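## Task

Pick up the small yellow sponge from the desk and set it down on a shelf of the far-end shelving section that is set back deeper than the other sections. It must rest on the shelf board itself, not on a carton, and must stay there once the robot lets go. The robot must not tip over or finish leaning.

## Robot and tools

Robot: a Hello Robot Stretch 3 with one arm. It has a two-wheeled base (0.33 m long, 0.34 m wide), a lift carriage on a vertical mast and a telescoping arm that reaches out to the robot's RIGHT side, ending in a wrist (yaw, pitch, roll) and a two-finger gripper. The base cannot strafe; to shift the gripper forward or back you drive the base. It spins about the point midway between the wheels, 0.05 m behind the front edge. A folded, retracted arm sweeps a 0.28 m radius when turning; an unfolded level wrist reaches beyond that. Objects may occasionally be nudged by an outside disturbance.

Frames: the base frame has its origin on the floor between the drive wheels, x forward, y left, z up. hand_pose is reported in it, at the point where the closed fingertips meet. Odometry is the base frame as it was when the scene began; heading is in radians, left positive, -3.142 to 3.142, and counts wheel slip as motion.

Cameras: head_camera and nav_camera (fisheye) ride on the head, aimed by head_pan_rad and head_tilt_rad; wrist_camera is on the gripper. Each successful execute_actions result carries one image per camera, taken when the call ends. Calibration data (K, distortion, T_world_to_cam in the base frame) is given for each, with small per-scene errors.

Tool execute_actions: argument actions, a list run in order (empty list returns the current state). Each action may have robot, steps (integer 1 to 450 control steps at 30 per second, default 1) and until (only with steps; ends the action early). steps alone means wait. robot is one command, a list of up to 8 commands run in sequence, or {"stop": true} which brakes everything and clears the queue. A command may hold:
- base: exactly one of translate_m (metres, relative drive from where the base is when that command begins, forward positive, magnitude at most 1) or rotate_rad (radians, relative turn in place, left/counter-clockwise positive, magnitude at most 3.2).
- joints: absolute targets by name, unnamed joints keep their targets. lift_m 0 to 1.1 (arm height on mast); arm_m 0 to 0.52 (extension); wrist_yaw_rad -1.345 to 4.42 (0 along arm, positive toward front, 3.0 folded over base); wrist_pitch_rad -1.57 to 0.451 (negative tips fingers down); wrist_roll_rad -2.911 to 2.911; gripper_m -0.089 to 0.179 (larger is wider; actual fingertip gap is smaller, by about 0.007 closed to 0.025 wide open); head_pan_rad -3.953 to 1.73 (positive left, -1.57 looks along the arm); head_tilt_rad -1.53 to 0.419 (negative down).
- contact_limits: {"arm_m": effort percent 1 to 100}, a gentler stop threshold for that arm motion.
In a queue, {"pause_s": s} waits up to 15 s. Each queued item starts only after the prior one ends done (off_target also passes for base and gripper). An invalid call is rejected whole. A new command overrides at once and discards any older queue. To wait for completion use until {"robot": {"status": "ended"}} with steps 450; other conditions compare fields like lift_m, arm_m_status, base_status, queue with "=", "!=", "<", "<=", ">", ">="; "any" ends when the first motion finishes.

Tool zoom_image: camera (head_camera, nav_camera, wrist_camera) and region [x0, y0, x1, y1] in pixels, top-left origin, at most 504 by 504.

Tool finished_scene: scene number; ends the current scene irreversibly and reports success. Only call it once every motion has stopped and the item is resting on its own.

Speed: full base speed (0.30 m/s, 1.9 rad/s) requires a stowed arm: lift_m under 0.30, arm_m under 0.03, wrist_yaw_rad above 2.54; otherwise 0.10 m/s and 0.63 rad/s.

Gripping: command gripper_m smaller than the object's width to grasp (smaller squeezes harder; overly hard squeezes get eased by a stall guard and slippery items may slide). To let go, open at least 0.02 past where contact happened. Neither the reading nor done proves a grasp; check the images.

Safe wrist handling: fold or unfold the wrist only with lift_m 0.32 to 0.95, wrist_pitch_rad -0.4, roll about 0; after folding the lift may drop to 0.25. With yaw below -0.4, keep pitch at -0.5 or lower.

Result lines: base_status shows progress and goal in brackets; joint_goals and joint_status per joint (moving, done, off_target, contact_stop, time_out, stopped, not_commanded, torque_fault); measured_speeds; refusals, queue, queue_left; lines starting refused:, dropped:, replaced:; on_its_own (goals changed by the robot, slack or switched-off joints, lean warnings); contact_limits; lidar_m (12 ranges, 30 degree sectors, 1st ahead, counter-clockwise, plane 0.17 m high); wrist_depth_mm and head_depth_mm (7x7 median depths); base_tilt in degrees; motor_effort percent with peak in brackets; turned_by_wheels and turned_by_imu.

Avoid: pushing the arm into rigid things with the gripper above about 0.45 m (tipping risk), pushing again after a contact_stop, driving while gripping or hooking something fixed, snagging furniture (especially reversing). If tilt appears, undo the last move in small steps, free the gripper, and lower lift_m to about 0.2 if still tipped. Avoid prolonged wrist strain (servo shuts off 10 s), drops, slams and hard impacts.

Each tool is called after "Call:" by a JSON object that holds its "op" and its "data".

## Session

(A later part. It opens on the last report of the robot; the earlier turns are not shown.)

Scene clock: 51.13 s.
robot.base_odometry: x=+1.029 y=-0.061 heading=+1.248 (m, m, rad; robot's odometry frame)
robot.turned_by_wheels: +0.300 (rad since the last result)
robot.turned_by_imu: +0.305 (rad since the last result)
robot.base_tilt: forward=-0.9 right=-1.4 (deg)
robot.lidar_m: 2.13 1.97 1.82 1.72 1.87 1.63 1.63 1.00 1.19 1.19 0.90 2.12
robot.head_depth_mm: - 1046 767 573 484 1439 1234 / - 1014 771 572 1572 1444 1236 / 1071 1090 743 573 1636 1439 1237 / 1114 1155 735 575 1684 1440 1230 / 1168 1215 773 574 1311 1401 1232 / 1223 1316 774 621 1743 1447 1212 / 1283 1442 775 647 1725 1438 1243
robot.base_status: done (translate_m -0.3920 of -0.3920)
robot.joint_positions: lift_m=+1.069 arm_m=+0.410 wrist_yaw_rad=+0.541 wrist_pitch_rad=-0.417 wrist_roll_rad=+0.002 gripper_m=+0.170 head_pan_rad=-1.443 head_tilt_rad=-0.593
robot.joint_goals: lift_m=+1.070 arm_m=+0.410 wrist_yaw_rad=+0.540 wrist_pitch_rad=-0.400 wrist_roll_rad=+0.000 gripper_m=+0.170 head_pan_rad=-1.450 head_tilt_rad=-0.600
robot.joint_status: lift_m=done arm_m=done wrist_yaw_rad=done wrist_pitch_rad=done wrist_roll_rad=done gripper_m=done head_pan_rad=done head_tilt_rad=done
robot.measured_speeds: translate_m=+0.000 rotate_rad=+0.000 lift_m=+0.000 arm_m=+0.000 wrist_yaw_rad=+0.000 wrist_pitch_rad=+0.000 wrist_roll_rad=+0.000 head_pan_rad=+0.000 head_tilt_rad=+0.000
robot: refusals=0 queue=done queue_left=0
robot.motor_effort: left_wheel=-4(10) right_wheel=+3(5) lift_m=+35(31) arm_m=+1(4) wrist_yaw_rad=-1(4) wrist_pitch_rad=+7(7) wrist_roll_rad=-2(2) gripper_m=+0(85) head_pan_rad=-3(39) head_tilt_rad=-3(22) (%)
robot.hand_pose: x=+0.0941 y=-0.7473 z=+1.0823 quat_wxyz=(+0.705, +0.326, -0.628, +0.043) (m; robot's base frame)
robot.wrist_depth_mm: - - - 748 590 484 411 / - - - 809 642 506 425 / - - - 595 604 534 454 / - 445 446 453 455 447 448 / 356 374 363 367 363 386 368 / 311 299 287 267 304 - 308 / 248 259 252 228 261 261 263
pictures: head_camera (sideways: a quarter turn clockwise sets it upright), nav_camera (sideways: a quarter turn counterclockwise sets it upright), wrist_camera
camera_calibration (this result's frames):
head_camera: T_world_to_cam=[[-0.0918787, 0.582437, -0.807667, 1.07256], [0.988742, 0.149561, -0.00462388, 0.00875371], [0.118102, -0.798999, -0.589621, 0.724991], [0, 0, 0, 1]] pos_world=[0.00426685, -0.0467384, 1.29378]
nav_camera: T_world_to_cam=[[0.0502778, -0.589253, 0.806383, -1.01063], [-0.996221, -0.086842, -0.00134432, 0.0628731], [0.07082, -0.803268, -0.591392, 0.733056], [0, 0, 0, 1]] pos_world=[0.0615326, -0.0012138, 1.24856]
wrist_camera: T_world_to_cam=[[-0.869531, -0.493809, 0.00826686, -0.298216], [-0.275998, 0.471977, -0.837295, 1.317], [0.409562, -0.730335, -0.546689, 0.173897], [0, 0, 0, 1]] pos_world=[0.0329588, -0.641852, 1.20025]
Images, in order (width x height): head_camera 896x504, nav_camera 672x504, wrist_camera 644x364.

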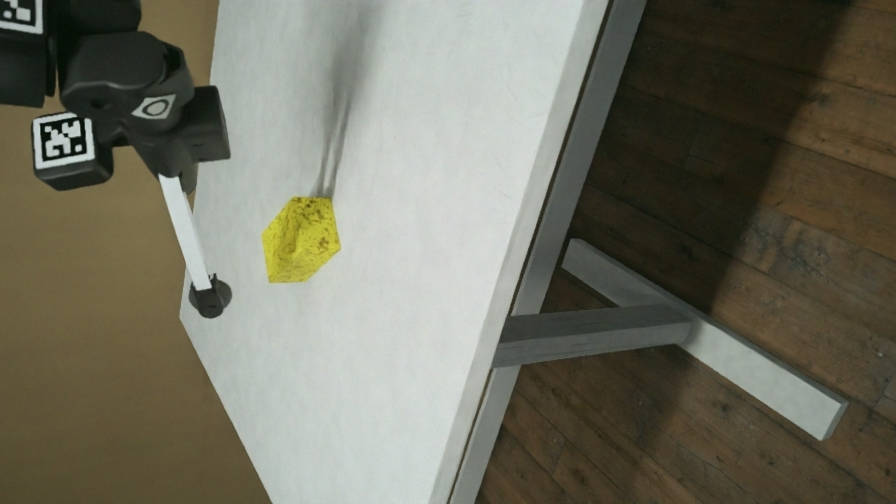

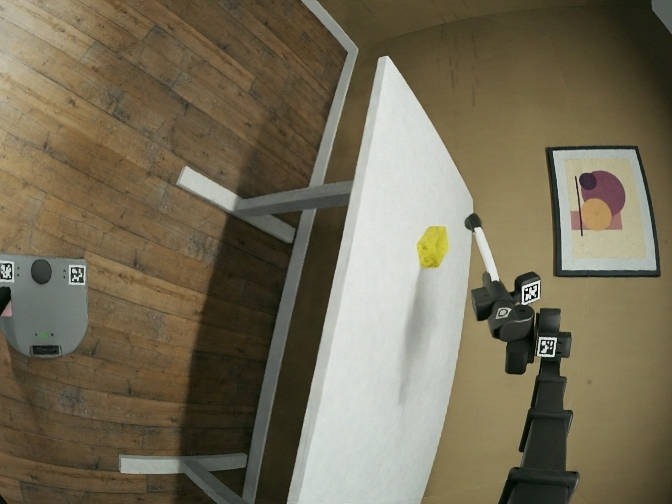

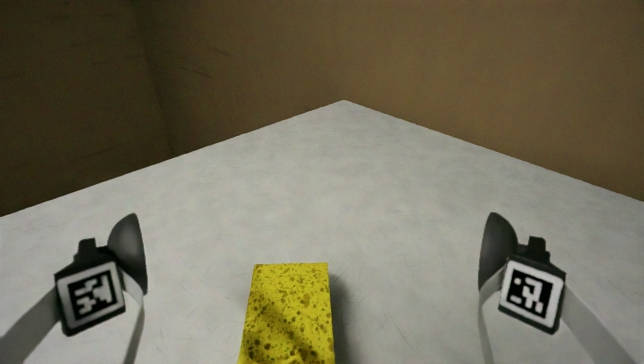

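Call:
{"op": "execute_actions", "data": {"actions": [{"robot": [{"base": {"translate_m": 0.018}}, {"joints": {"lift_m": 0.985}}], "steps": 300, "until": {"robot": {"status": "ended"}}}]}}

Scene clock: 55.50 s.
robot.base_odometry: x=+1.035 y=-0.044 heading=+1.248 (m, m, rad; robot's odometry frame)
robot.turned_by_wheels: +0.000 (rad since the last result)
robot.turned_by_imu: +0.001 (rad since the last result)
robot.base_tilt: forward=-0.8 right=-1.4 (deg)
robot.lidar_m: 2.11 1.97 1.81 1.72 1.89 1.65 1.65 1.02 1.19 1.19 0.90 2.11
robot.head_depth_mm: 972 - 751 573 500 1439 1234 / 1026 - 702 574 1591 1436 1236 / 1067 1115 716 574 1640 1437 1238 / 1118 1175 729 574 1681 1445 1235 / 1170 1175 772 598 1294 1402 1235 / 1229 1336 774 620 1744 1446 1229 / 1285 1453 772 647 1739 1454 1240
robot.base_status: done (translate_m +0.0180 of +0.0180)
robot.joint_positions: lift_m=+0.986 arm_m=+0.410 wrist_yaw_rad=+0.541 wrist_pitch_rad=-0.417 wrist_roll_rad=+0.002 gripper_m=+0.170 head_pan_rad=-1.443 head_tilt_rad=-0.593
robot.joint_goals: lift_m=+0.985 arm_m=+0.410 wrist_yaw_rad=+0.540 wrist_pitch_rad=-0.400 wrist_roll_rad=+0.000 gripper_m=+0.170 head_pan_rad=-1.450 head_tilt_rad=-0.600
robot.joint_status: lift_m=done arm_m=done wrist_yaw_rad=done wrist_pitch_rad=done wrist_roll_rad=done gripper_m=done head_pan_rad=done head_tilt_rad=done
robot.measured_speeds: translate_m=+0.000 rotate_rad=+0.000 lift_m=+0.000 arm_m=+0.000 wrist_yaw_rad=+0.000 wrist_pitch_rad=+0.000 wrist_roll_rad=+0.000 head_pan_rad=+0.000 head_tilt_rad=+0.000
robot: refusals=0 queue=done queue_left=0
robot.motor_effort: left_wheel=-4(5) right_wheel=+3(6) lift_m=+12(38) arm_m=+2(1) wrist_yaw_rad=-1(1) wrist_pitch_rad=+7(7) wrist_roll_rad=-2(2) gripper_m=+1(0) head_pan_rad=-3(3) head_tilt_rad=-1(3) (%)
robot.hand_pose: x=+0.0941 y=-0.7473 z=+0.9985 quat_wxyz=(+0.705, +0.326, -0.628, +0.043) (m; robot's base frame)
robot.wrist_depth_mm: - - - 765 593 481 415 / - - - 586 579 507 437 / - 392 391 396 406 405 409 / 295 297 302 300 302 306 306 / 237 251 231 177 244 252 246 / - 200 193 148 203 - 206 / 167 171 164 138 174 176 176
pictures: head_camera (sideways: a quarter turn clockwise sets it upright), nav_camera (sideways: a quarter turn counterclockwise sets it upright), wrist_camera
camera_calibration (this result's frames):
head_camera: T_world_to_cam=[[-0.0918787, 0.582437, -0.807667, 1.07256], [0.988742, 0.149561, -0.00462389, 0.00875371], [0.118102, -0.798999, -0.589621, 0.724991], [0, 0, 0, 1]] pos_world=[0.00426685, -0.0467384, 1.29378]
nav_camera: T_world_to_cam=[[0.0502778, -0.589253, 0.806383, -1.01063], [-0.996221, -0.086842, -0.00134433, 0.0628732], [0.0708201, -0.803268, -0.591392, 0.733056], [0, 0, 0, 1]] pos_world=[0.0615326, -0.0012138, 1.24856]
wrist_camera: T_world_to_cam=[[-0.869531, -0.493809, 0.00826684, -0.297524], [-0.275998, 0.471977, -0.837295, 1.24686], [0.409562, -0.730335, -0.546689, 0.128105], [0, 0, 0, 1]] pos_world=[0.0329588, -0.641853, 1.11649]
Images, in order (width x height): head_camera 896x504, nav_camera 672x504, wrist_camera 644x364.

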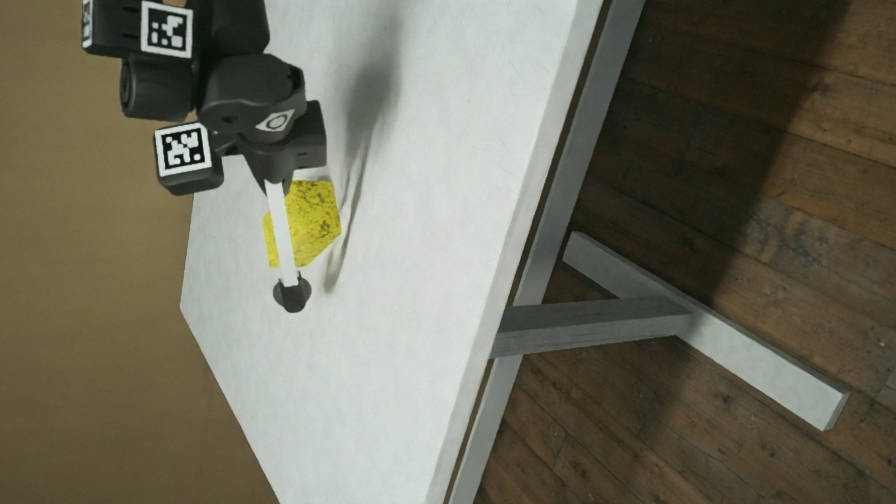

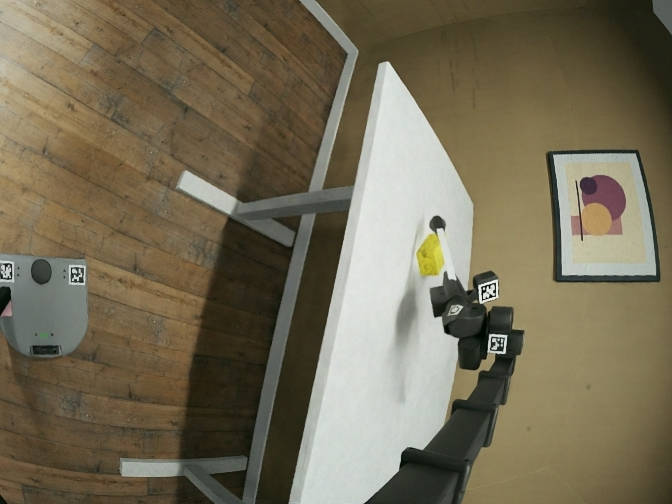

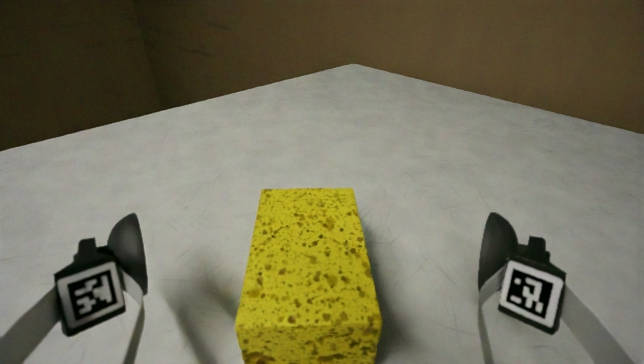

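Call:
{"op": "execute_actions", "data": {"actions": [{"robot": [{"joints": {"lift_m": 0.967}}, {"joints": {"gripper_m": 0.02}}], "steps": 300, "until": {"robot": {"status": "ended"}}}]}}

Scene clock: 58.80 s.
robot.base_odometry: x=+1.035 y=-0.044 heading=+1.248 (m, m, rad; robot's odometry frame)
robot.turned_by_wheels: +0.000 (rad since the last result)
robot.turned_by_imu: +0.001 (rad since the last result)
robot.base_tilt: forward=-0.8 right=-1.5 (deg)
robot.lidar_m: 2.11 1.97 1.81 1.72 1.88 1.65 1.65 1.02 1.19 1.19 0.90 2.11
robot.head_depth_mm: 984 - 732 572 499 1435 1234 / 1028 - 701 573 1587 1448 1231 / 1074 1139 722 575 1643 1443 1236 / 1116 1173 736 574 1689 1440 1240 / 1167 1176 771 598 1297 1403 1234 / 1231 1332 775 620 1735 1442 1229 / 1290 1449 775 647 1745 1447 1235
robot.base_status: done (translate_m +0.0180 of +0.0180)
robot.joint_positions: lift_m=+0.968 arm_m=+0.410 wrist_yaw_rad=+0.541 wrist_pitch_rad=-0.412 wrist_roll_rad=+0.002 gripper_m=+0.021 head_pan_rad=-1.443 head_tilt_rad=-0.593
robot.joint_goals: lift_m=+0.967 arm_m=+0.410 wrist_yaw_rad=+0.540 wrist_pitch_rad=-0.400 wrist_roll_rad=+0.000 gripper_m=+0.020 head_pan_rad=-1.450 head_tilt_rad=-0.600
robot.joint_status: lift_m=done arm_m=done wrist_yaw_rad=done wrist_pitch_rad=done wrist_roll_rad=done gripper_m=done head_pan_rad=done head_tilt_rad=done
robot.measured_speeds: translate_m=+0.000 rotate_rad=+0.000 lift_m=+0.000 arm_m=+0.000 wrist_yaw_rad=+0.000 wrist_pitch_rad=+0.000 wrist_roll_rad=+0.000 head_pan_rad=+0.000 head_tilt_rad=+0.000
robot: refusals=0 queue=done queue_left=0
robot.motor_effort: left_wheel=-4(5) right_wheel=+3(3) lift_m=+12(13) arm_m=+1(2) wrist_yaw_rad=-1(1) wrist_pitch_rad=+5(7) wrist_roll_rad=-1(1) gripper_m=-18(91) head_pan_rad=-3(3) head_tilt_rad=-3(3) (%)
robot.hand_pose: x=+0.0944 y=-0.7478 z=+0.9816 quat_wxyz=(+0.705, +0.324, -0.629, +0.045) (m; robot's base frame)
robot.wrist_depth_mm: - - - 738 585 485 414 / - - - 540 536 499 438 / 352 356 361 363 364 368 373 / 269 269 272 184 275 276 279 / 217 215 184 151 228 221 221 / 180 181 127 128 132 185 185 / 154 154 150 136 156 158 158
pictures: head_camera (sideways: a quarter turn clockwise sets it upright), nav_camera (sideways: a quarter turn counterclockwise sets it upright), wrist_camera
camera_calibration (this result's frames):
head_camera: T_world_to_cam=[[-0.0918786, 0.582437, -0.807667, 1.07256], [0.988742, 0.149561, -0.00462389, 0.00875371], [0.118102, -0.798999, -0.589621, 0.724991], [0, 0, 0, 1]] pos_world=[0.00426685, -0.0467384, 1.29378]
nav_camera: T_world_to_cam=[[0.0502778, -0.589253, 0.806383, -1.01063], [-0.996221, -0.0868419, -0.00134433, 0.0628732], [0.07082, -0.803268, -0.591392, 0.733056], [0, 0, 0, 1]] pos_world=[0.0615326, -0.00121381, 1.24856]
wrist_camera: T_world_to_cam=[[-0.86955, -0.493778, 0.0081461, -0.297225], [-0.273821, 0.468344, -0.840045, 1.23286], [0.410981, -0.732691, -0.542456, 0.1123], [0, 0, 0, 1]] pos_world=[0.032979, -0.641886, 1.099]
Images, in order (width x height): head_camera 896x504, nav_camera 672x504, wrist_camera 644x364.

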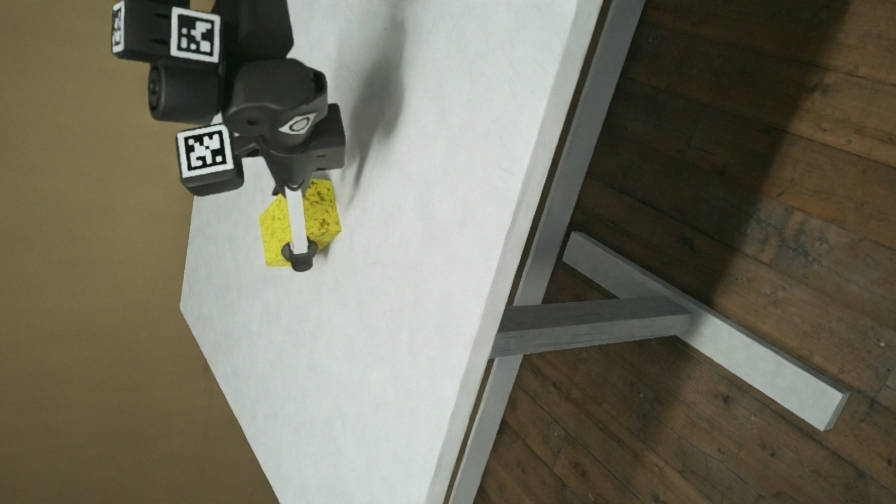

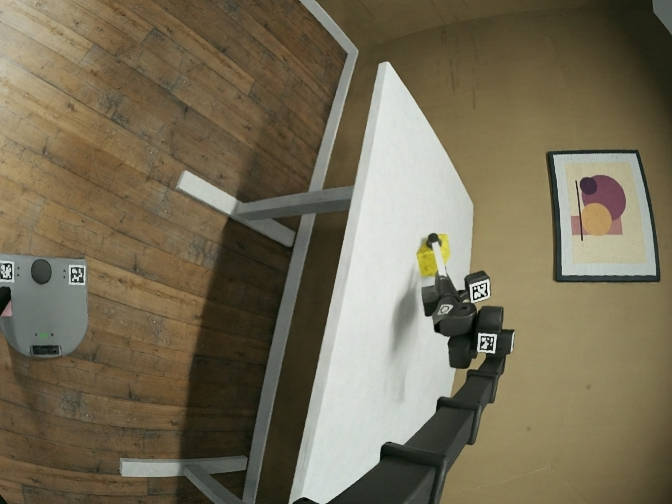

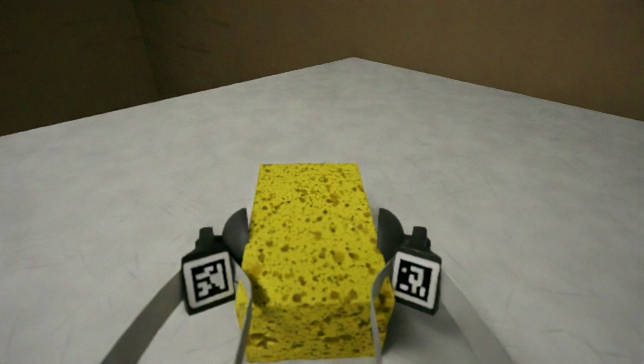

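Call:
{"op": "execute_actions", "data": {"actions": [{"robot": [{"joints": {"lift_m": 1.02}}, {"joints": {"arm_m": 0.0}}], "steps": 300, "until": {"robot": {"status": "ended"}}}]}}

Scene clock: 64.23 s.
robot.base_odometry: x=+1.035 y=-0.044 heading=+1.248 (m, m, rad; robot's odometry frame)
robot.turned_by_wheels: +0.000 (rad since the last result)
robot.turned_by_imu: +0.001 (rad since the last result)
robot.base_tilt: forward=-0.8 right=-1.5 (deg)
robot.lidar_m: 2.11 1.96 1.80 1.71 1.89 1.64 1.65 1.02 1.19 1.19 0.90 2.11
robot.head_depth_mm: 986 1049 788 - - - - / 1027 1091 769 - - - 1183 / 1070 1126 810 - - - 1212 / 1120 1176 772 - - 1412 1235 / 1169 1177 774 405 369 1401 1240 / 1230 1332 775 608 1684 1444 1225 / 1285 1451 774 648 1740 1442 1231
robot.base_status: done (translate_m +0.0180 of +0.0180)
robot.joint_positions: lift_m=+1.019 arm_m=+0.002 wrist_yaw_rad=+0.541 wrist_pitch_rad=-0.417 wrist_roll_rad=+0.002 gripper_m=+0.021 head_pan_rad=-1.443 head_tilt_rad=-0.593
robot.joint_goals: lift_m=+1.020 arm_m=+0.000 wrist_yaw_rad=+0.540 wrist_pitch_rad=-0.400 wrist_roll_rad=+0.000 gripper_m=+0.020 head_pan_rad=-1.450 head_tilt_rad=-0.600
robot.joint_status: lift_m=done arm_m=done wrist_yaw_rad=done wrist_pitch_rad=done wrist_roll_rad=done gripper_m=done head_pan_rad=done head_tilt_rad=done
robot.measured_speeds: translate_m=+0.000 rotate_rad=+0.000 lift_m=+0.000 arm_m=+0.000 wrist_yaw_rad=+0.000 wrist_pitch_rad=+0.000 wrist_roll_rad=+0.000 head_pan_rad=+0.000 head_tilt_rad=+0.000
robot: refusals=0 queue=done queue_left=0
robot.motor_effort: left_wheel=-4(3) right_wheel=+3(2) lift_m=+35(34) arm_m=-3(2) wrist_yaw_rad=-1(1) wrist_pitch_rad=+7(7) wrist_roll_rad=-1(1) gripper_m=-17(18) head_pan_rad=-3(3) head_tilt_rad=-2(2) (%)
robot.hand_pose: x=+0.0940 y=-0.3395 z=+1.0322 quat_wxyz=(+0.705, +0.326, -0.628, +0.043) (m; robot's base frame)
robot.wrist_depth_mm: - - - - 971 811 690 / - - - 717 726 746 697 / - - 505 478 482 501 497 / - - - 183 368 364 375 / - - - 151 302 295 296 / - - 128 128 133 248 250 / - - - 136 - 218 213
pictures: head_camera (sideways: a quarter turn clockwise sets it upright), nav_camera (sideways: a quarter turn counterclockwise sets it upright), wrist_camera
camera_calibration (this result's frames):
head_camera: T_world_to_cam=[[-0.091879, 0.582439, -0.807665, 1.07255], [0.988742, 0.149561, -0.00462383, 0.00875364], [0.118102, -0.798997, -0.589623, 0.724993], [0, 0, 0, 1]] pos_world=[0.00426685, -0.0467384, 1.29378]
nav_camera: T_world_to_cam=[[0.0502781, -0.589255, 0.806381, -1.01062], [-0.996221, -0.086842, -0.00134423, 0.062873], [0.0708199, -0.803267, -0.591394, 0.733059], [0, 0, 0, 1]] pos_world=[0.0615326, -0.00121367, 1.24856]
wrist_camera: T_world_to_cam=[[-0.869529, -0.493812, 0.0082747, -0.09647], [-0.27614, 0.472214, -0.837115, 1.08252], [0.40947, -0.730181, -0.546965, 0.444687], [0, 0, 0, 1]] pos_world=[0.0329575, -0.234117, 1.15022]
Images, in order (width x height): head_camera 896x504, nav_camera 672x504, wrist_camera 644x364.

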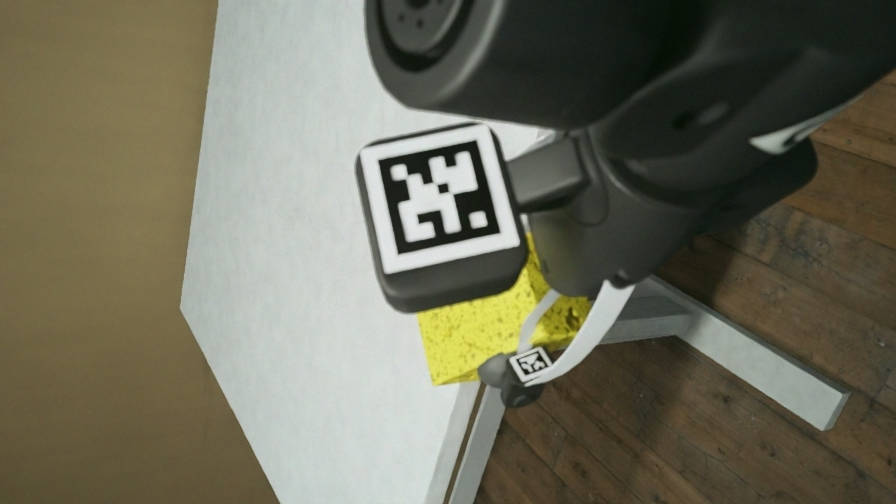

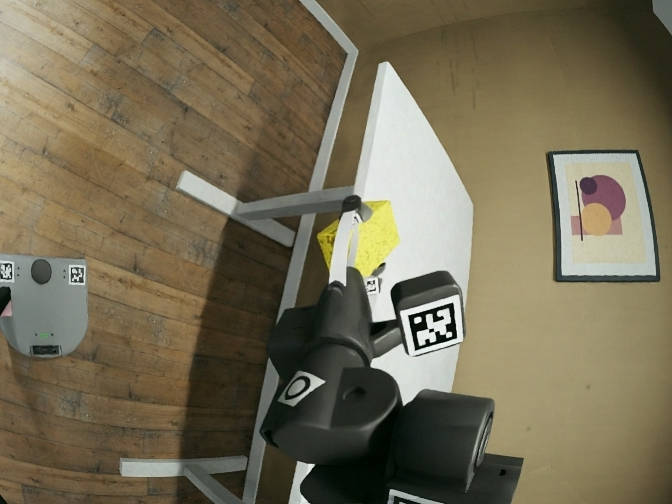

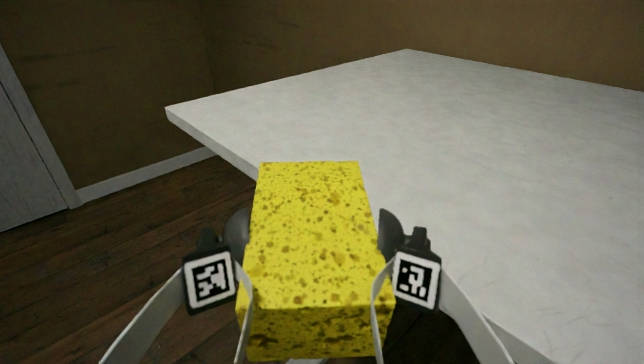

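Call:
{"op": "execute_actions", "data": {"actions": [{"robot": {"base": {"rotate_rad": 1.093}, "joints": {"wrist_yaw_rad": 1.5, "head_pan_rad": 0.0, "head_tilt_rad": -0.45}}, "steps": 200, "until": {"robot": {"status": "ended"}}}, {"robot": {"base": {"translate_m": 0.6}, "joints": {"lift_m": 0.28}}, "steps": 200, "until": {"robot": {"lift_m": ["<", 0.92]}}}, {"robot": {"joints": {"wrist_yaw_rad": 2.65}}, "steps": 300, "until": {"robot": {"status": "ended"}}}]}}

Scene clock: 78.17 s.
robot.base_odometry: x=+0.618 y=+0.387 heading=+2.340 (m, m, rad; robot's odometry frame)
robot.turned_by_wheels: +1.093 (rad since the last result)
robot.turned_by_imu: +1.110 (rad since the last result)
robot.base_tilt: forward=-0.9 right=-1.5 (deg)
robot.lidar_m: 1.21 1.15 1.97 1.76 1.76 1.56 1.77 1.38 2.14 1.98 2.02 1.27
robot.head_depth_mm: 1000 1092 1196 1327 1496 1596 1330 / 1484 1104 1190 1318 1460 1562 1338 / 1755 1853 1758 1754 1805 1599 1334 / 2524 2706 2753 2528 2012 1605 1326 / 2579 2809 3022 2715 2003 1603 1335 / 2532 2740 2967 2577 1949 1592 1336 / 1710 1720 1908 1221 1313 1461 1333
robot.base_status: done (translate_m +0.6000 of +0.6000)
robot.joint_positions: lift_m=+0.281 arm_m=+0.002 wrist_yaw_rad=+2.647 wrist_pitch_rad=-0.418 wrist_roll_rad=+0.002 gripper_m=+0.021 head_pan_rad=-0.007 head_tilt_rad=-0.457
robot.joint_goals: lift_m=+0.280 arm_m=+0.000 wrist_yaw_rad=+2.650 wrist_pitch_rad=-0.400 wrist_roll_rad=+0.000 gripper_m=+0.020 head_pan_rad=+0.000 head_tilt_rad=-0.450
robot.joint_status: lift_m=done arm_m=done wrist_yaw_rad=done wrist_pitch_rad=done wrist_roll_rad=done gripper_m=done head_pan_rad=done head_tilt_rad=done
robot.measured_speeds: translate_m=+0.000 rotate_rad=+0.000 lift_m=+0.000 arm_m=+0.000 wrist_yaw_rad=+0.000 wrist_pitch_rad=+0.000 wrist_roll_rad=+0.000 head_pan_rad=+0.000 head_tilt_rad=+0.000
robot: refusals=0 queue=done queue_left=0
robot.motor_effort: left_wheel=-4(9) right_wheel=+2(6) lift_m=+12(31) arm_m=-3(3) wrist_yaw_rad=+3(5) wrist_pitch_rad=+8(7) wrist_roll_rad=-1(2) gripper_m=-17(19) head_pan_rad=+3(38) head_tilt_rad=+3(15) (%)
robot.hand_pose: x=+0.0852 y=+0.0506 z=+0.2933 quat_wxyz=(+0.312, +0.707, -0.027, +0.634) (m; robot's base frame)
robot.wrist_depth_mm: - - - - - 938 - / - - - - - - - / 987 964 987 962 999 - - / 739 723 739 183 751 745 748 / 605 588 362 151 623 595 614 / 516 505 128 128 133 494 504 / - - 135 136 432 433 428
pictures: head_camera (sideways: a quarter turn clockwise sets it upright), nav_camera (sideways: a quarter turn counterclockwise sets it upright), wrist_camera
camera_calibration (this result's frames):
head_camera: T_world_to_cam=[[-0.475311, -0.0136579, -0.879712, 1.16884], [-0.0146285, 0.999864, -0.00761948, 0.0187753], [0.879696, 0.00924721, -0.475446, 0.571796], [0, 0, 0, 1]] pos_world=[0.0528295, -0.00809642, 1.30024]
nav_camera: T_world_to_cam=[[0.47664, -0.0284826, 0.878637, -1.10744], [-0.0471468, -0.998865, -0.00680398, 0.0641924], [0.877834, -0.0381819, -0.477441, 0.579876], [0, 0, 0, 1]] pos_world=[0.0218429, 0.0547174, 1.25033]
wrist_camera: T_world_to_cam=[[0.868631, -0.49539, 0.0082946, -0.0534174], [-0.265168, -0.478965, -0.836827, 0.324424], [0.418528, 0.724694, -0.547405, 0.254788], [0, 0, 0, 1]] pos_world=[0.0257908, -0.0557184, 0.411402]
Images, in order (width x height): head_camera 896x504, nav_camera 672x504, wrist_camera 644x364.

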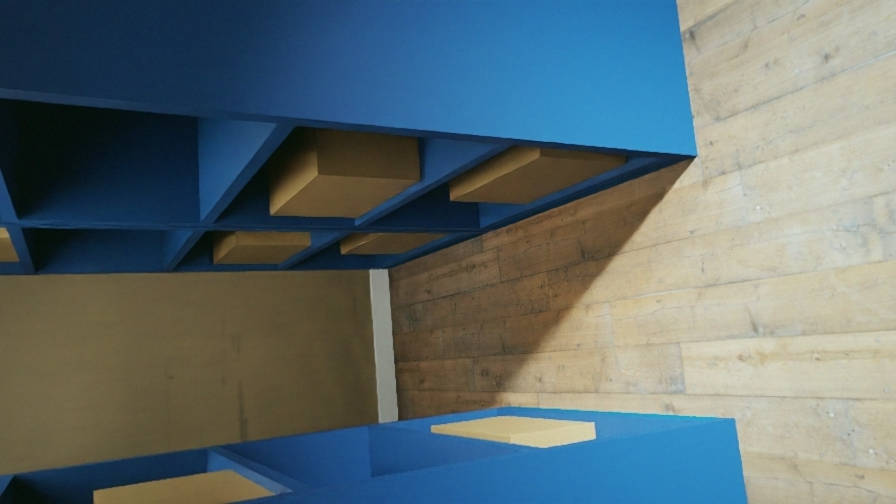

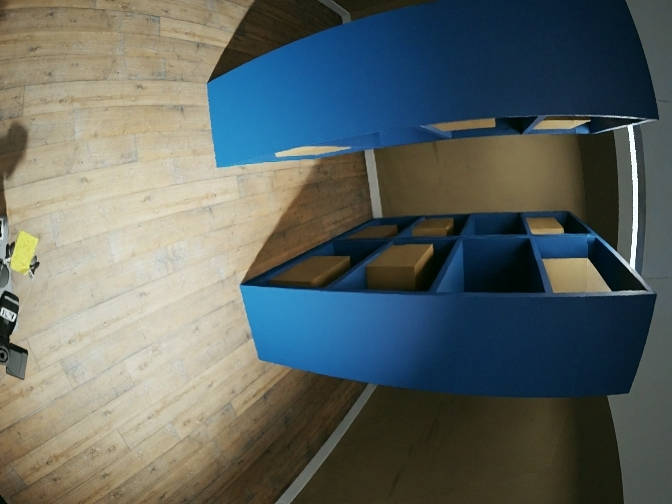

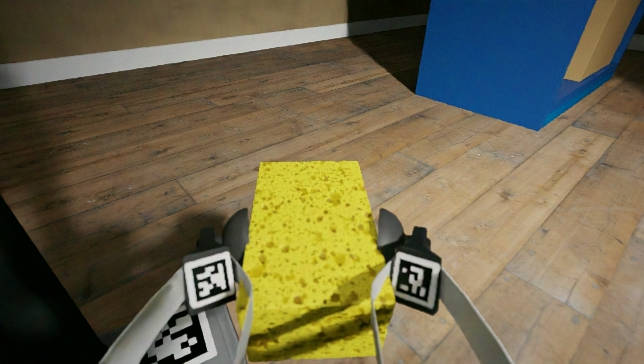

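Call:
{"op": "execute_actions", "data": {"actions": [{"robot": [{"base": {"translate_m": 0.587}}, {"base": {"rotate_rad": 0.177}, "joints": {"head_tilt_rad": -0.6}}], "steps": 300, "until": {"robot": {"status": "ended"}}}]}}

Scene clock: 85.20 s.
robot.base_odometry: x=+0.209 y=+0.808 heading=+2.517 (m, m, rad; robot's odometry frame)
robot.turned_by_wheels: +0.177 (rad since the last result)
robot.turned_by_imu: +0.182 (rad since the last result)
robot.base_tilt: forward=-0.9 right=-1.5 (deg)
robot.lidar_m: 1.33 0.64 0.78 1.87 1.94 2.12 1.92 2.42 1.95 1.90 0.81 0.64
robot.head_depth_mm: 1215 1191 1150 1147 1087 1135 1106 / 1958 1820 1540 1713 1591 1396 1233 / 2079 2302 2546 2172 1744 1432 1229 / 2093 2308 2544 2172 1724 1447 1235 / 2090 2307 2568 2170 1736 1434 1237 / 2033 1412 1504 1441 1441 1389 1212 / 1186 983 1498 1277 1050 950 1082
robot.base_status: done (rotate_rad +0.1769 of +0.1770)
robot.joint_positions: lift_m=+0.281 arm_m=+0.002 wrist_yaw_rad=+2.648 wrist_pitch_rad=-0.418 wrist_roll_rad=+0.002 gripper_m=+0.021 head_pan_rad=-0.007 head_tilt_rad=-0.592
robot.joint_goals: lift_m=+0.280 arm_m=+0.000 wrist_yaw_rad=+2.650 wrist_pitch_rad=-0.400 wrist_roll_rad=+0.000 gripper_m=+0.020 head_pan_rad=+0.000 head_tilt_rad=-0.600
robot.joint_status: lift_m=done arm_m=done wrist_yaw_rad=done wrist_pitch_rad=done wrist_roll_rad=done gripper_m=done head_pan_rad=done head_tilt_rad=done
robot.measured_speeds: translate_m=+0.000 rotate_rad=+0.000 lift_m=+0.000 arm_m=+0.000 wrist_yaw_rad=+0.000 wrist_pitch_rad=+0.000 wrist_roll_rad=+0.000 head_pan_rad=+0.000 head_tilt_rad=+0.000
robot: refusals=0 queue=done queue_left=0
robot.motor_effort: left_wheel=-4(13) right_wheel=+3(7) lift_m=+12(12) arm_m=-3(3) wrist_yaw_rad=+2(3) wrist_pitch_rad=+8(8) wrist_roll_rad=-2(2) gripper_m=-18(17) head_pan_rad=+3(3) head_tilt_rad=-3(13) (%)
robot.hand_pose: x=+0.0851 y=+0.0506 z=+0.2933 quat_wxyz=(+0.312, +0.707, -0.027, +0.634) (m; robot's base frame)
robot.wrist_depth_mm: - - - - 640 752 763 / - - - - 682 836 904 / 991 971 942 943 739 817 955 / 744 738 736 184 723 749 760 / 596 593 366 151 623 601 604 / 510 499 127 128 133 503 504 / - - 135 136 428 434 434
pictures: head_camera (sideways: a quarter turn clockwise sets it upright), nav_camera (sideways: a quarter turn counterclockwise sets it upright), wrist_camera
camera_calibration (this result's frames):
head_camera: T_world_to_cam=[[-0.589324, -0.0129249, -0.807793, 1.07575], [-0.0155841, 0.999868, -0.00462872, 0.0148864], [0.807746, 0.00986095, -0.589448, 0.720559], [0, 0, 0, 1]] pos_world=[0.0521719, -0.00808584, 1.29379]
nav_camera: T_world_to_cam=[[0.590499, -0.0292143, 0.806509, -1.01409], [-0.0475699, -0.998867, -0.00135303, 0.0570977], [0.805635, -0.0375666, -0.59122, 0.728349], [0, 0, 0, 1]] pos_world=[0.0147497, 0.0547688, 1.24856]
wrist_camera: T_world_to_cam=[[0.868894, -0.494929, 0.00830069, -0.0533464], [-0.265008, -0.479279, -0.836697, 0.324316], [0.418084, 0.724801, -0.547603, 0.25487], [0, 0, 0, 1]] pos_world=[0.0257417, -0.0556948, 0.411365]
Images, in order (width x height): head_camera 896x504, nav_camera 672x504, wrist_camera 644x364.

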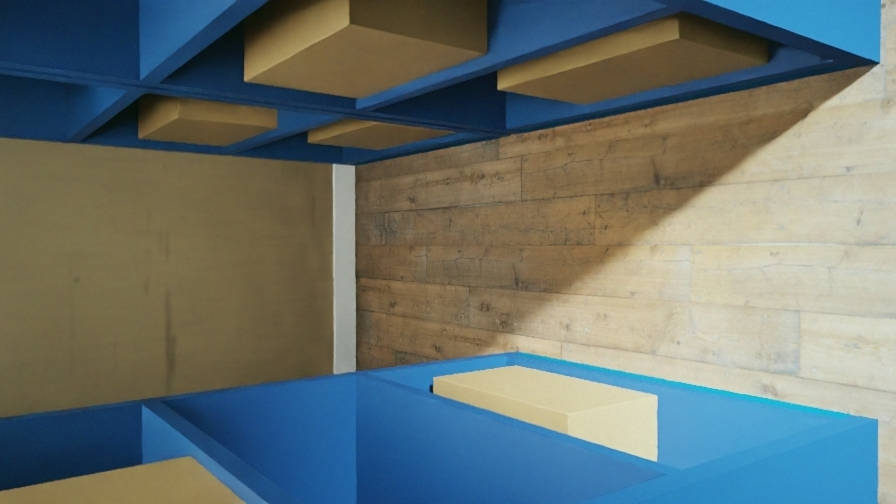

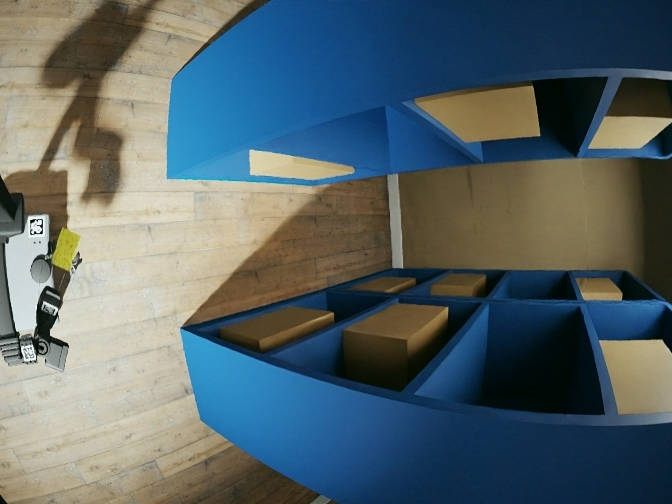

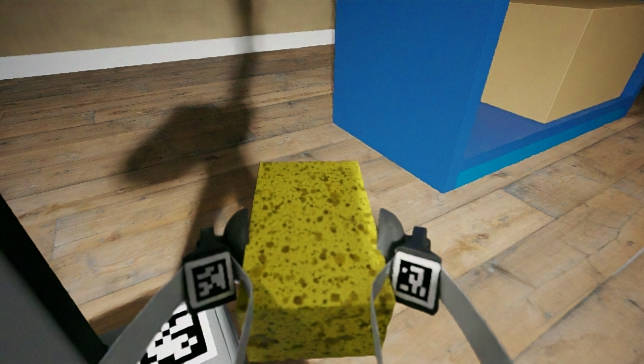

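Call:
{"op": "execute_actions", "data": {"actions": [{"robot": [{"base": {"translate_m": 1.0}, "joints": {"head_tilt_rad": -0.5}}], "steps": 300, "until": {"robot": {"status": "ended"}}}]}}

Scene clock: 91.23 s.
robot.base_odometry: x=-0.602 y=+1.393 heading=+2.517 (m, m, rad; robot's odometry frame)
robot.turned_by_wheels: +0.000 (rad since the last result)
robot.turned_by_imu: +0.005 (rad since the last result)
robot.base_tilt: forward=-0.8 right=-1.4 (deg)
robot.lidar_m: 1.42 0.48 0.35 0.33 0.57 0.50 2.91 0.50 0.33 0.32 0.33 0.54
robot.head_depth_mm: 1153 1229 1137 1034 1078 1044 1091 / 1199 1297 1401 1518 1699 1450 1275 / 1202 1315 1445 1620 1776 1534 1289 / 1206 1320 1451 1611 1771 1533 1289 / 1200 1318 1452 1614 1764 1539 1292 / 1200 1319 1451 1624 1771 1537 1290 / 1212 1319 1463 1632 1772 1544 1291
robot.base_status: done (translate_m +1.0000 of +1.0000)
robot.joint_positions: lift_m=+0.281 arm_m=+0.002 wrist_yaw_rad=+2.648 wrist_pitch_rad=-0.418 wrist_roll_rad=+0.002 gripper_m=+0.021 head_pan_rad=-0.007 head_tilt_rad=-0.506
robot.joint_goals: lift_m=+0.280 arm_m=+0.000 wrist_yaw_rad=+2.650 wrist_pitch_rad=-0.400 wrist_roll_rad=+0.000 gripper_m=+0.020 head_pan_rad=+0.000 head_tilt_rad=-0.500
robot.joint_status: lift_m=done arm_m=done wrist_yaw_rad=done wrist_pitch_rad=done wrist_roll_rad=done gripper_m=done head_pan_rad=done head_tilt_rad=done
robot.measured_speeds: translate_m=+0.000 rotate_rad=+0.000 lift_m=+0.000 arm_m=+0.000 wrist_yaw_rad=+0.000 wrist_pitch_rad=+0.000 wrist_roll_rad=+0.000 head_pan_rad=+0.000 head_tilt_rad=+0.000
robot: refusals=0 queue=done queue_left=0
robot.motor_effort: left_wheel=-4(9) right_wheel=+3(8) lift_m=+12(12) arm_m=-3(3) wrist_yaw_rad=+2(2) wrist_pitch_rad=+8(8) wrist_roll_rad=-2(1) gripper_m=-17(17) head_pan_rad=+3(4) head_tilt_rad=+3(10) (%)
robot.hand_pose: x=+0.0850 y=+0.0506 z=+0.2932 quat_wxyz=(+0.312, +0.707, -0.027, +0.634) (m; robot's base frame)
robot.wrist_depth_mm: 575 437 444 457 506 - - / 308 336 383 446 539 - - / 641 356 418 487 612 971 - / 595 383 432 183 674 729 758 / 484 433 304 151 605 603 601 / 418 435 128 128 133 508 503 / - - 135 135 429 432 435
pictures: head_camera (sideways: a quarter turn clockwise sets it upright), nav_camera (sideways: a quarter turn counterclockwise sets it upright), wrist_camera
camera_calibration (this result's frames):
head_camera: T_world_to_cam=[[-0.517595, -0.0134507, -0.85552, 1.13755], [-0.0151528, 0.999864, -0.00655251, 0.017389], [0.855492, 0.00957198, -0.517728, 0.626959], [0, 0, 0, 1]] pos_world=[0.0526937, -0.0080871, 1.2979]
nav_camera: T_world_to_cam=[[0.518877, -0.0286892, 0.854368, -1.07605], [-0.0472519, -0.998871, -0.00484443, 0.0616415], [0.853542, -0.0378568, -0.519647, 0.634939], [0, 0, 0, 1]] pos_world=[0.0193022, 0.0547377, 1.24958]
wrist_camera: T_world_to_cam=[[0.868927, -0.49487, 0.00830303, -0.053338], [-0.265014, -0.479366, -0.836646, 0.324281], [0.418011, 0.724784, -0.547682, 0.254898], [0, 0, 0, 1]] pos_world=[0.0257353, -0.0556923, 0.411354]
Images, in order (width x height): head_camera 896x504, nav_camera 672x504, wrist_camera 644x364.

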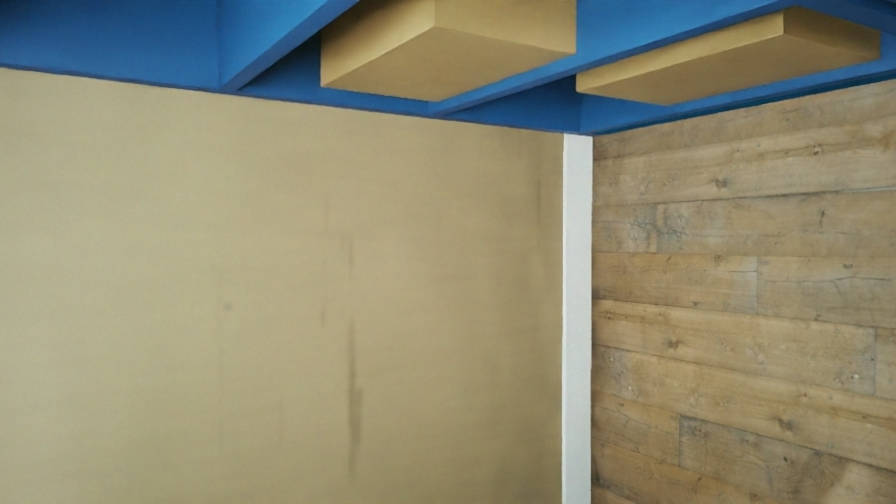

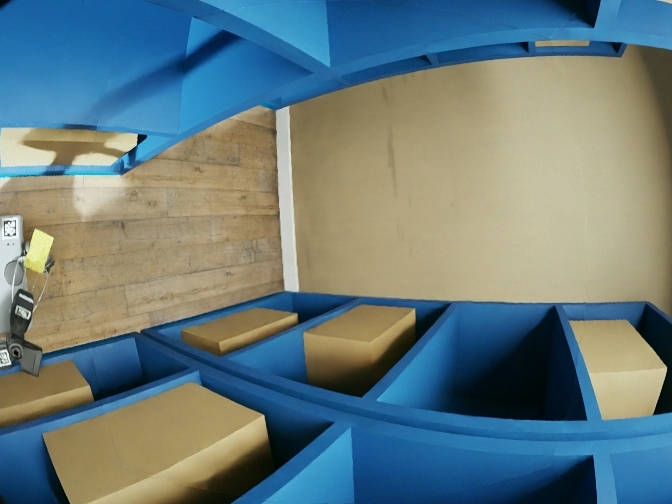

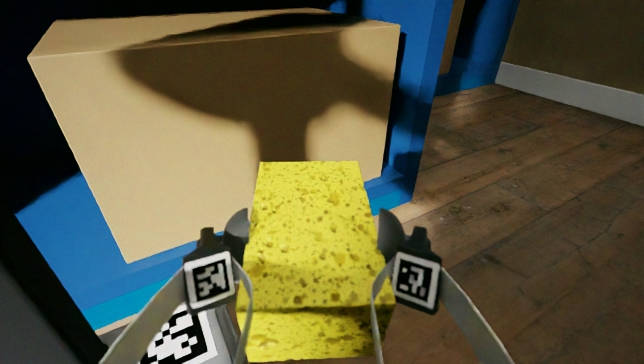

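Call:
{"op": "execute_actions", "data": {"actions": [{"robot": [{"base": {"translate_m": 0.77}, "joints": {"head_tilt_rad": -0.35, "head_pan_rad": 1.35}}], "steps": 300, "until": {"robot": {"status": "ended"}}}]}}

Scene clock: 96.00 s.
robot.base_odometry: x=-1.227 y=+1.843 heading=+2.517 (m, m, rad; robot's odometry frame)
robot.turned_by_wheels: +0.000 (rad since the last result)
robot.turned_by_imu: +0.004 (rad since the last result)
robot.base_tilt: forward=-0.8 right=-1.4 (deg)
robot.lidar_m: 0.67 0.69 0.84 0.80 0.43 0.46 1.19 0.41 0.32 0.30 0.31 0.42
robot.head_depth_mm: 910 1124 1141 1104 1213 1156 1285 / 909 1189 1252 983 1362 1121 1352 / 906 1167 1227 986 1363 1112 1147 / 905 1141 1199 981 1361 1082 1123 / 906 1123 1175 910 1352 1083 1106 / 910 1097 1162 912 1323 1042 1085 / 915 1079 1134 907 1300 1039 1280
robot.base_status: done (translate_m +0.7700 of +0.7700)
robot.joint_positions: lift_m=+0.281 arm_m=+0.002 wrist_yaw_rad=+2.648 wrist_pitch_rad=-0.418 wrist_roll_rad=+0.002 gripper_m=+0.021 head_pan_rad=+1.343 head_tilt_rad=-0.359
robot.joint_goals: lift_m=+0.280 arm_m=+0.000 wrist_yaw_rad=+2.650 wrist_pitch_rad=-0.400 wrist_roll_rad=+0.000 gripper_m=+0.020 head_pan_rad=+1.350 head_tilt_rad=-0.350
robot.joint_status: lift_m=done arm_m=done wrist_yaw_rad=done wrist_pitch_rad=done wrist_roll_rad=done gripper_m=done head_pan_rad=done head_tilt_rad=done
robot.measured_speeds: translate_m=+0.000 rotate_rad=+0.000 lift_m=+0.000 arm_m=+0.000 wrist_yaw_rad=+0.000 wrist_pitch_rad=+0.000 wrist_roll_rad=+0.000 head_pan_rad=+0.000 head_tilt_rad=+0.000
robot: refusals=0 queue=done queue_left=0
robot.motor_effort: left_wheel=-4(10) right_wheel=+2(7) lift_m=+12(12) arm_m=-3(3) wrist_yaw_rad=+2(2) wrist_pitch_rad=+8(8) wrist_roll_rad=-1(2) gripper_m=-17(18) head_pan_rad=+3(37) head_tilt_rad=+3(14) (%)
robot.hand_pose: x=+0.0850 y=+0.0506 z=+0.2932 quat_wxyz=(+0.312, +0.707, -0.027, +0.634) (m; robot's base frame)
robot.wrist_depth_mm: 671 690 792 - 794 614 489 / 916 725 854 - 835 630 505 / 742 812 861 - 861 667 526 / 713 741 750 183 749 665 535 / 595 601 364 151 611 607 556 / 507 498 127 128 133 498 501 / - - 135 136 431 428 438
pictures: head_camera (sideways: a quarter turn clockwise sets it upright), nav_camera (sideways: a quarter turn counterclockwise sets it upright), wrist_camera
camera_calibration (this result's frames):
head_camera: T_world_to_cam=[[-0.0707305, -0.380324, -0.922145, 1.22173], [-0.978598, 0.205553, -0.00971648, 0.0273867], [0.193245, 0.901722, -0.386723, 0.46053], [0, 0, 0, 1]] pos_world=[0.0242188, 0.0437526, 1.30497]
nav_camera: T_world_to_cam=[[0.112161, 0.372485, 0.921235, -1.16079], [0.96448, -0.263938, -0.0107073, 0.0631042], [0.239161, 0.889714, -0.388858, 0.468502], [0, 0, 0, 1]] pos_world=[-0.0427145, 0.032201, 1.25222]
wrist_camera: T_world_to_cam=[[0.868946, -0.494837, 0.00830429, -0.0533333], [-0.265014, -0.479411, -0.83662, 0.324263], [0.417972, 0.724777, -0.547721, 0.254913], [0, 0, 0, 1]] pos_world=[0.0257316, -0.0556908, 0.411349]
Images, in order (width x height): head_camera 896x504, nav_camera 672x504, wrist_camera 644x364.

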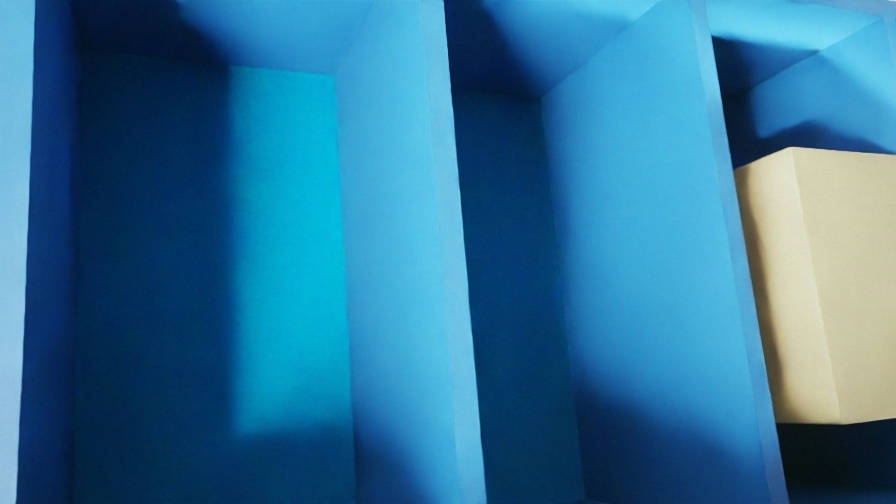

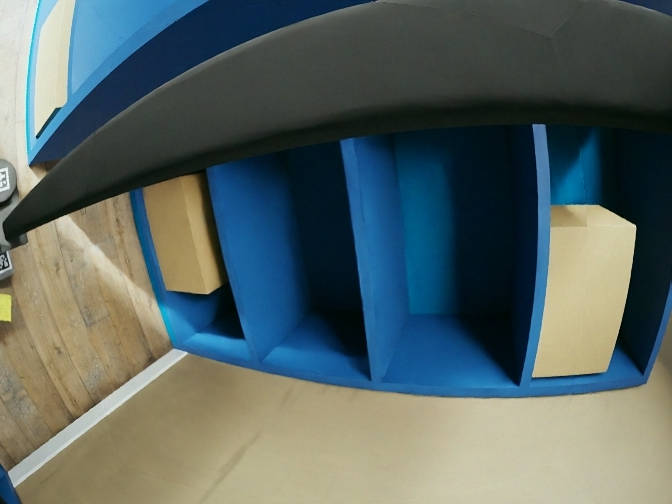

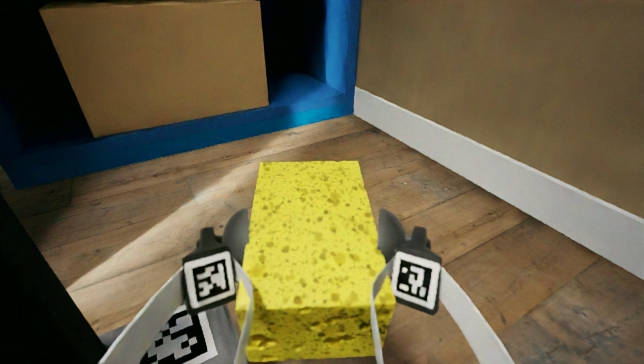

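Call:
{"op": "execute_actions", "data": {"actions": [{"robot": [{"base": {"rotate_rad": 1.013}}, {"base": {"translate_m": 0.29}}, {"base": {"rotate_rad": 2.07}, "joints": {"head_pan_rad": -1.57, "head_tilt_rad": -0.6}}], "steps": 400, "until": {"robot": {"status": "ended"}}}]}}

Scene clock: 105.00 s.
robot.base_odometry: x=-1.495 y=+1.733 heading=-0.683 (m, m, rad; robot's odometry frame)
robot.turned_by_wheels: +3.083 (rad since the last result)
robot.turned_by_imu: +3.112 (rad since the last result)
robot.base_tilt: forward=-0.8 right=-1.5 (deg)
robot.lidar_m: 0.45 0.93 0.58 0.54 0.55 0.55 0.51 0.52 0.67 0.56 0.57 0.47
robot.head_depth_mm: 848 912 676 1167 1013 908 1168 / 845 907 677 1174 1016 908 1162 / 838 901 678 1169 1019 909 1110 / 838 899 680 1157 1015 912 1101 / 832 903 682 1153 1016 908 1086 / 829 905 681 1151 1017 914 1076 / 826 902 682 1161 1018 891 1141
robot.base_status: done (rotate_rad +2.0698 of +2.0700)
robot.joint_positions: lift_m=+0.281 arm_m=+0.002 wrist_yaw_rad=+2.648 wrist_pitch_rad=-0.418 wrist_roll_rad=+0.002 gripper_m=+0.021 head_pan_rad=-1.563 head_tilt_rad=-0.593
robot.joint_goals: lift_m=+0.280 arm_m=+0.000 wrist_yaw_rad=+2.650 wrist_pitch_rad=-0.400 wrist_roll_rad=+0.000 gripper_m=+0.020 head_pan_rad=-1.570 head_tilt_rad=-0.600
robot.joint_status: lift_m=done arm_m=done wrist_yaw_rad=done wrist_pitch_rad=done wrist_roll_rad=done gripper_m=done head_pan_rad=done head_tilt_rad=done
robot.measured_speeds: translate_m=+0.000 rotate_rad=+0.000 lift_m=+0.000 arm_m=+0.000 wrist_yaw_rad=+0.000 wrist_pitch_rad=+0.000 wrist_roll_rad=+0.000 head_pan_rad=+0.000 head_tilt_rad=+0.000
robot: refusals=0 queue=done queue_left=0
robot.motor_effort: left_wheel=-4(13) right_wheel=+3(8) lift_m=+12(12) arm_m=-3(3) wrist_yaw_rad=+3(3) wrist_pitch_rad=+8(8) wrist_roll_rad=-2(1) gripper_m=-17(17) head_pan_rad=-3(38) head_tilt_rad=-3(17) (%)
robot.hand_pose: x=+0.0850 y=+0.0506 z=+0.2932 quat_wxyz=(+0.312, +0.707, -0.027, +0.634) (m; robot's base frame)
robot.wrist_depth_mm: 461 516 660 654 901 - - / 460 521 617 719 954 - - / 481 558 664 788 948 979 - / 517 594 678 182 766 729 751 / 535 574 364 151 602 607 590 / 514 493 128 128 133 503 500 / - - 135 136 430 429 420
pictures: head_camera (sideways: a quarter turn clockwise sets it upright), nav_camera (sideways: a quarter turn counterclockwise sets it upright), wrist_camera
camera_calibration (this result's frames):
head_camera: T_world_to_cam=[[-0.0216905, 0.589471, -0.807498, 1.07191], [0.999526, 0.0304538, -0.00461744, 0.00867953], [0.0218696, -0.807215, -0.589852, 0.725878], [0, 0, 0, 1]] pos_world=[-0.00129982, -0.046183, 1.29376]
nav_camera: T_world_to_cam=[[-0.0204266, -0.591271, 0.806214, -1.00998], [-0.999464, 0.0327112, -0.00133272, 0.0628778], [-0.0255842, -0.805809, -0.591623, 0.733944], [0, 0, 0, 1]] pos_world=[0.0609911, -0.00780757, 1.24856]
wrist_camera: T_world_to_cam=[[0.868962, -0.494808, 0.00831071, -0.0533387], [-0.265006, -0.479444, -0.836603, 0.324244], [0.417943, 0.724774, -0.547746, 0.254933], [0, 0, 0, 1]] pos_world=[0.0257284, -0.0557046, 0.411345]
Images, in order (width x height): head_camera 896x504, nav_camera 672x504, wrist_camera 644x364.

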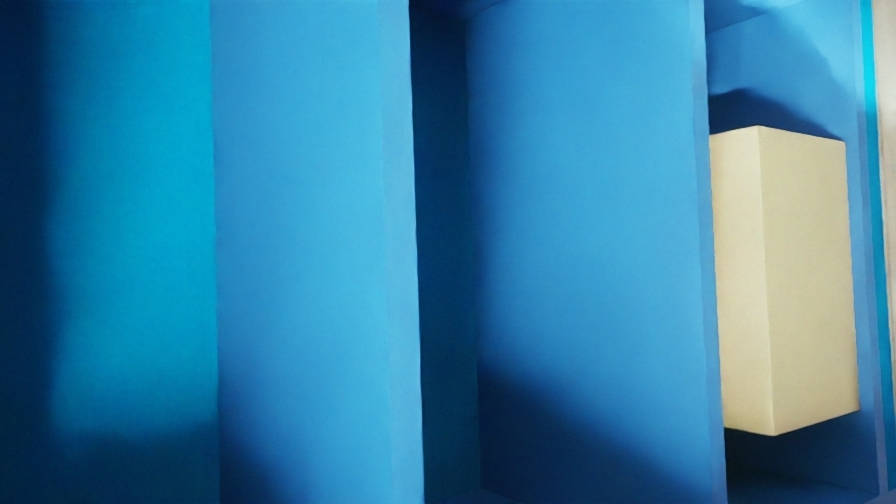

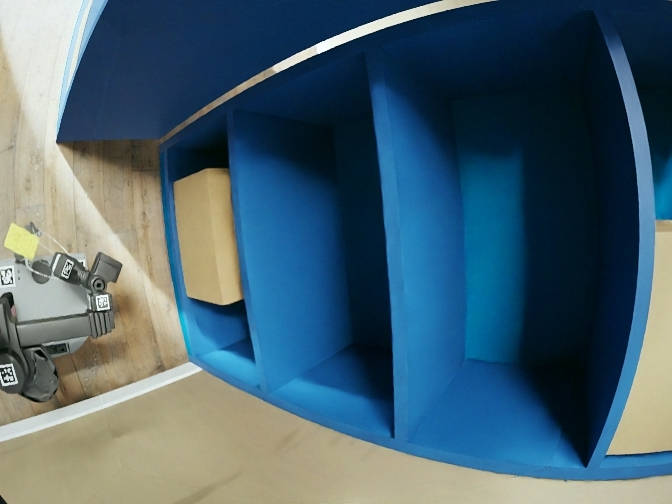

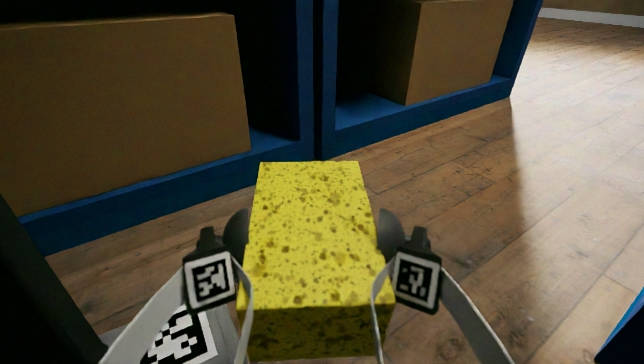

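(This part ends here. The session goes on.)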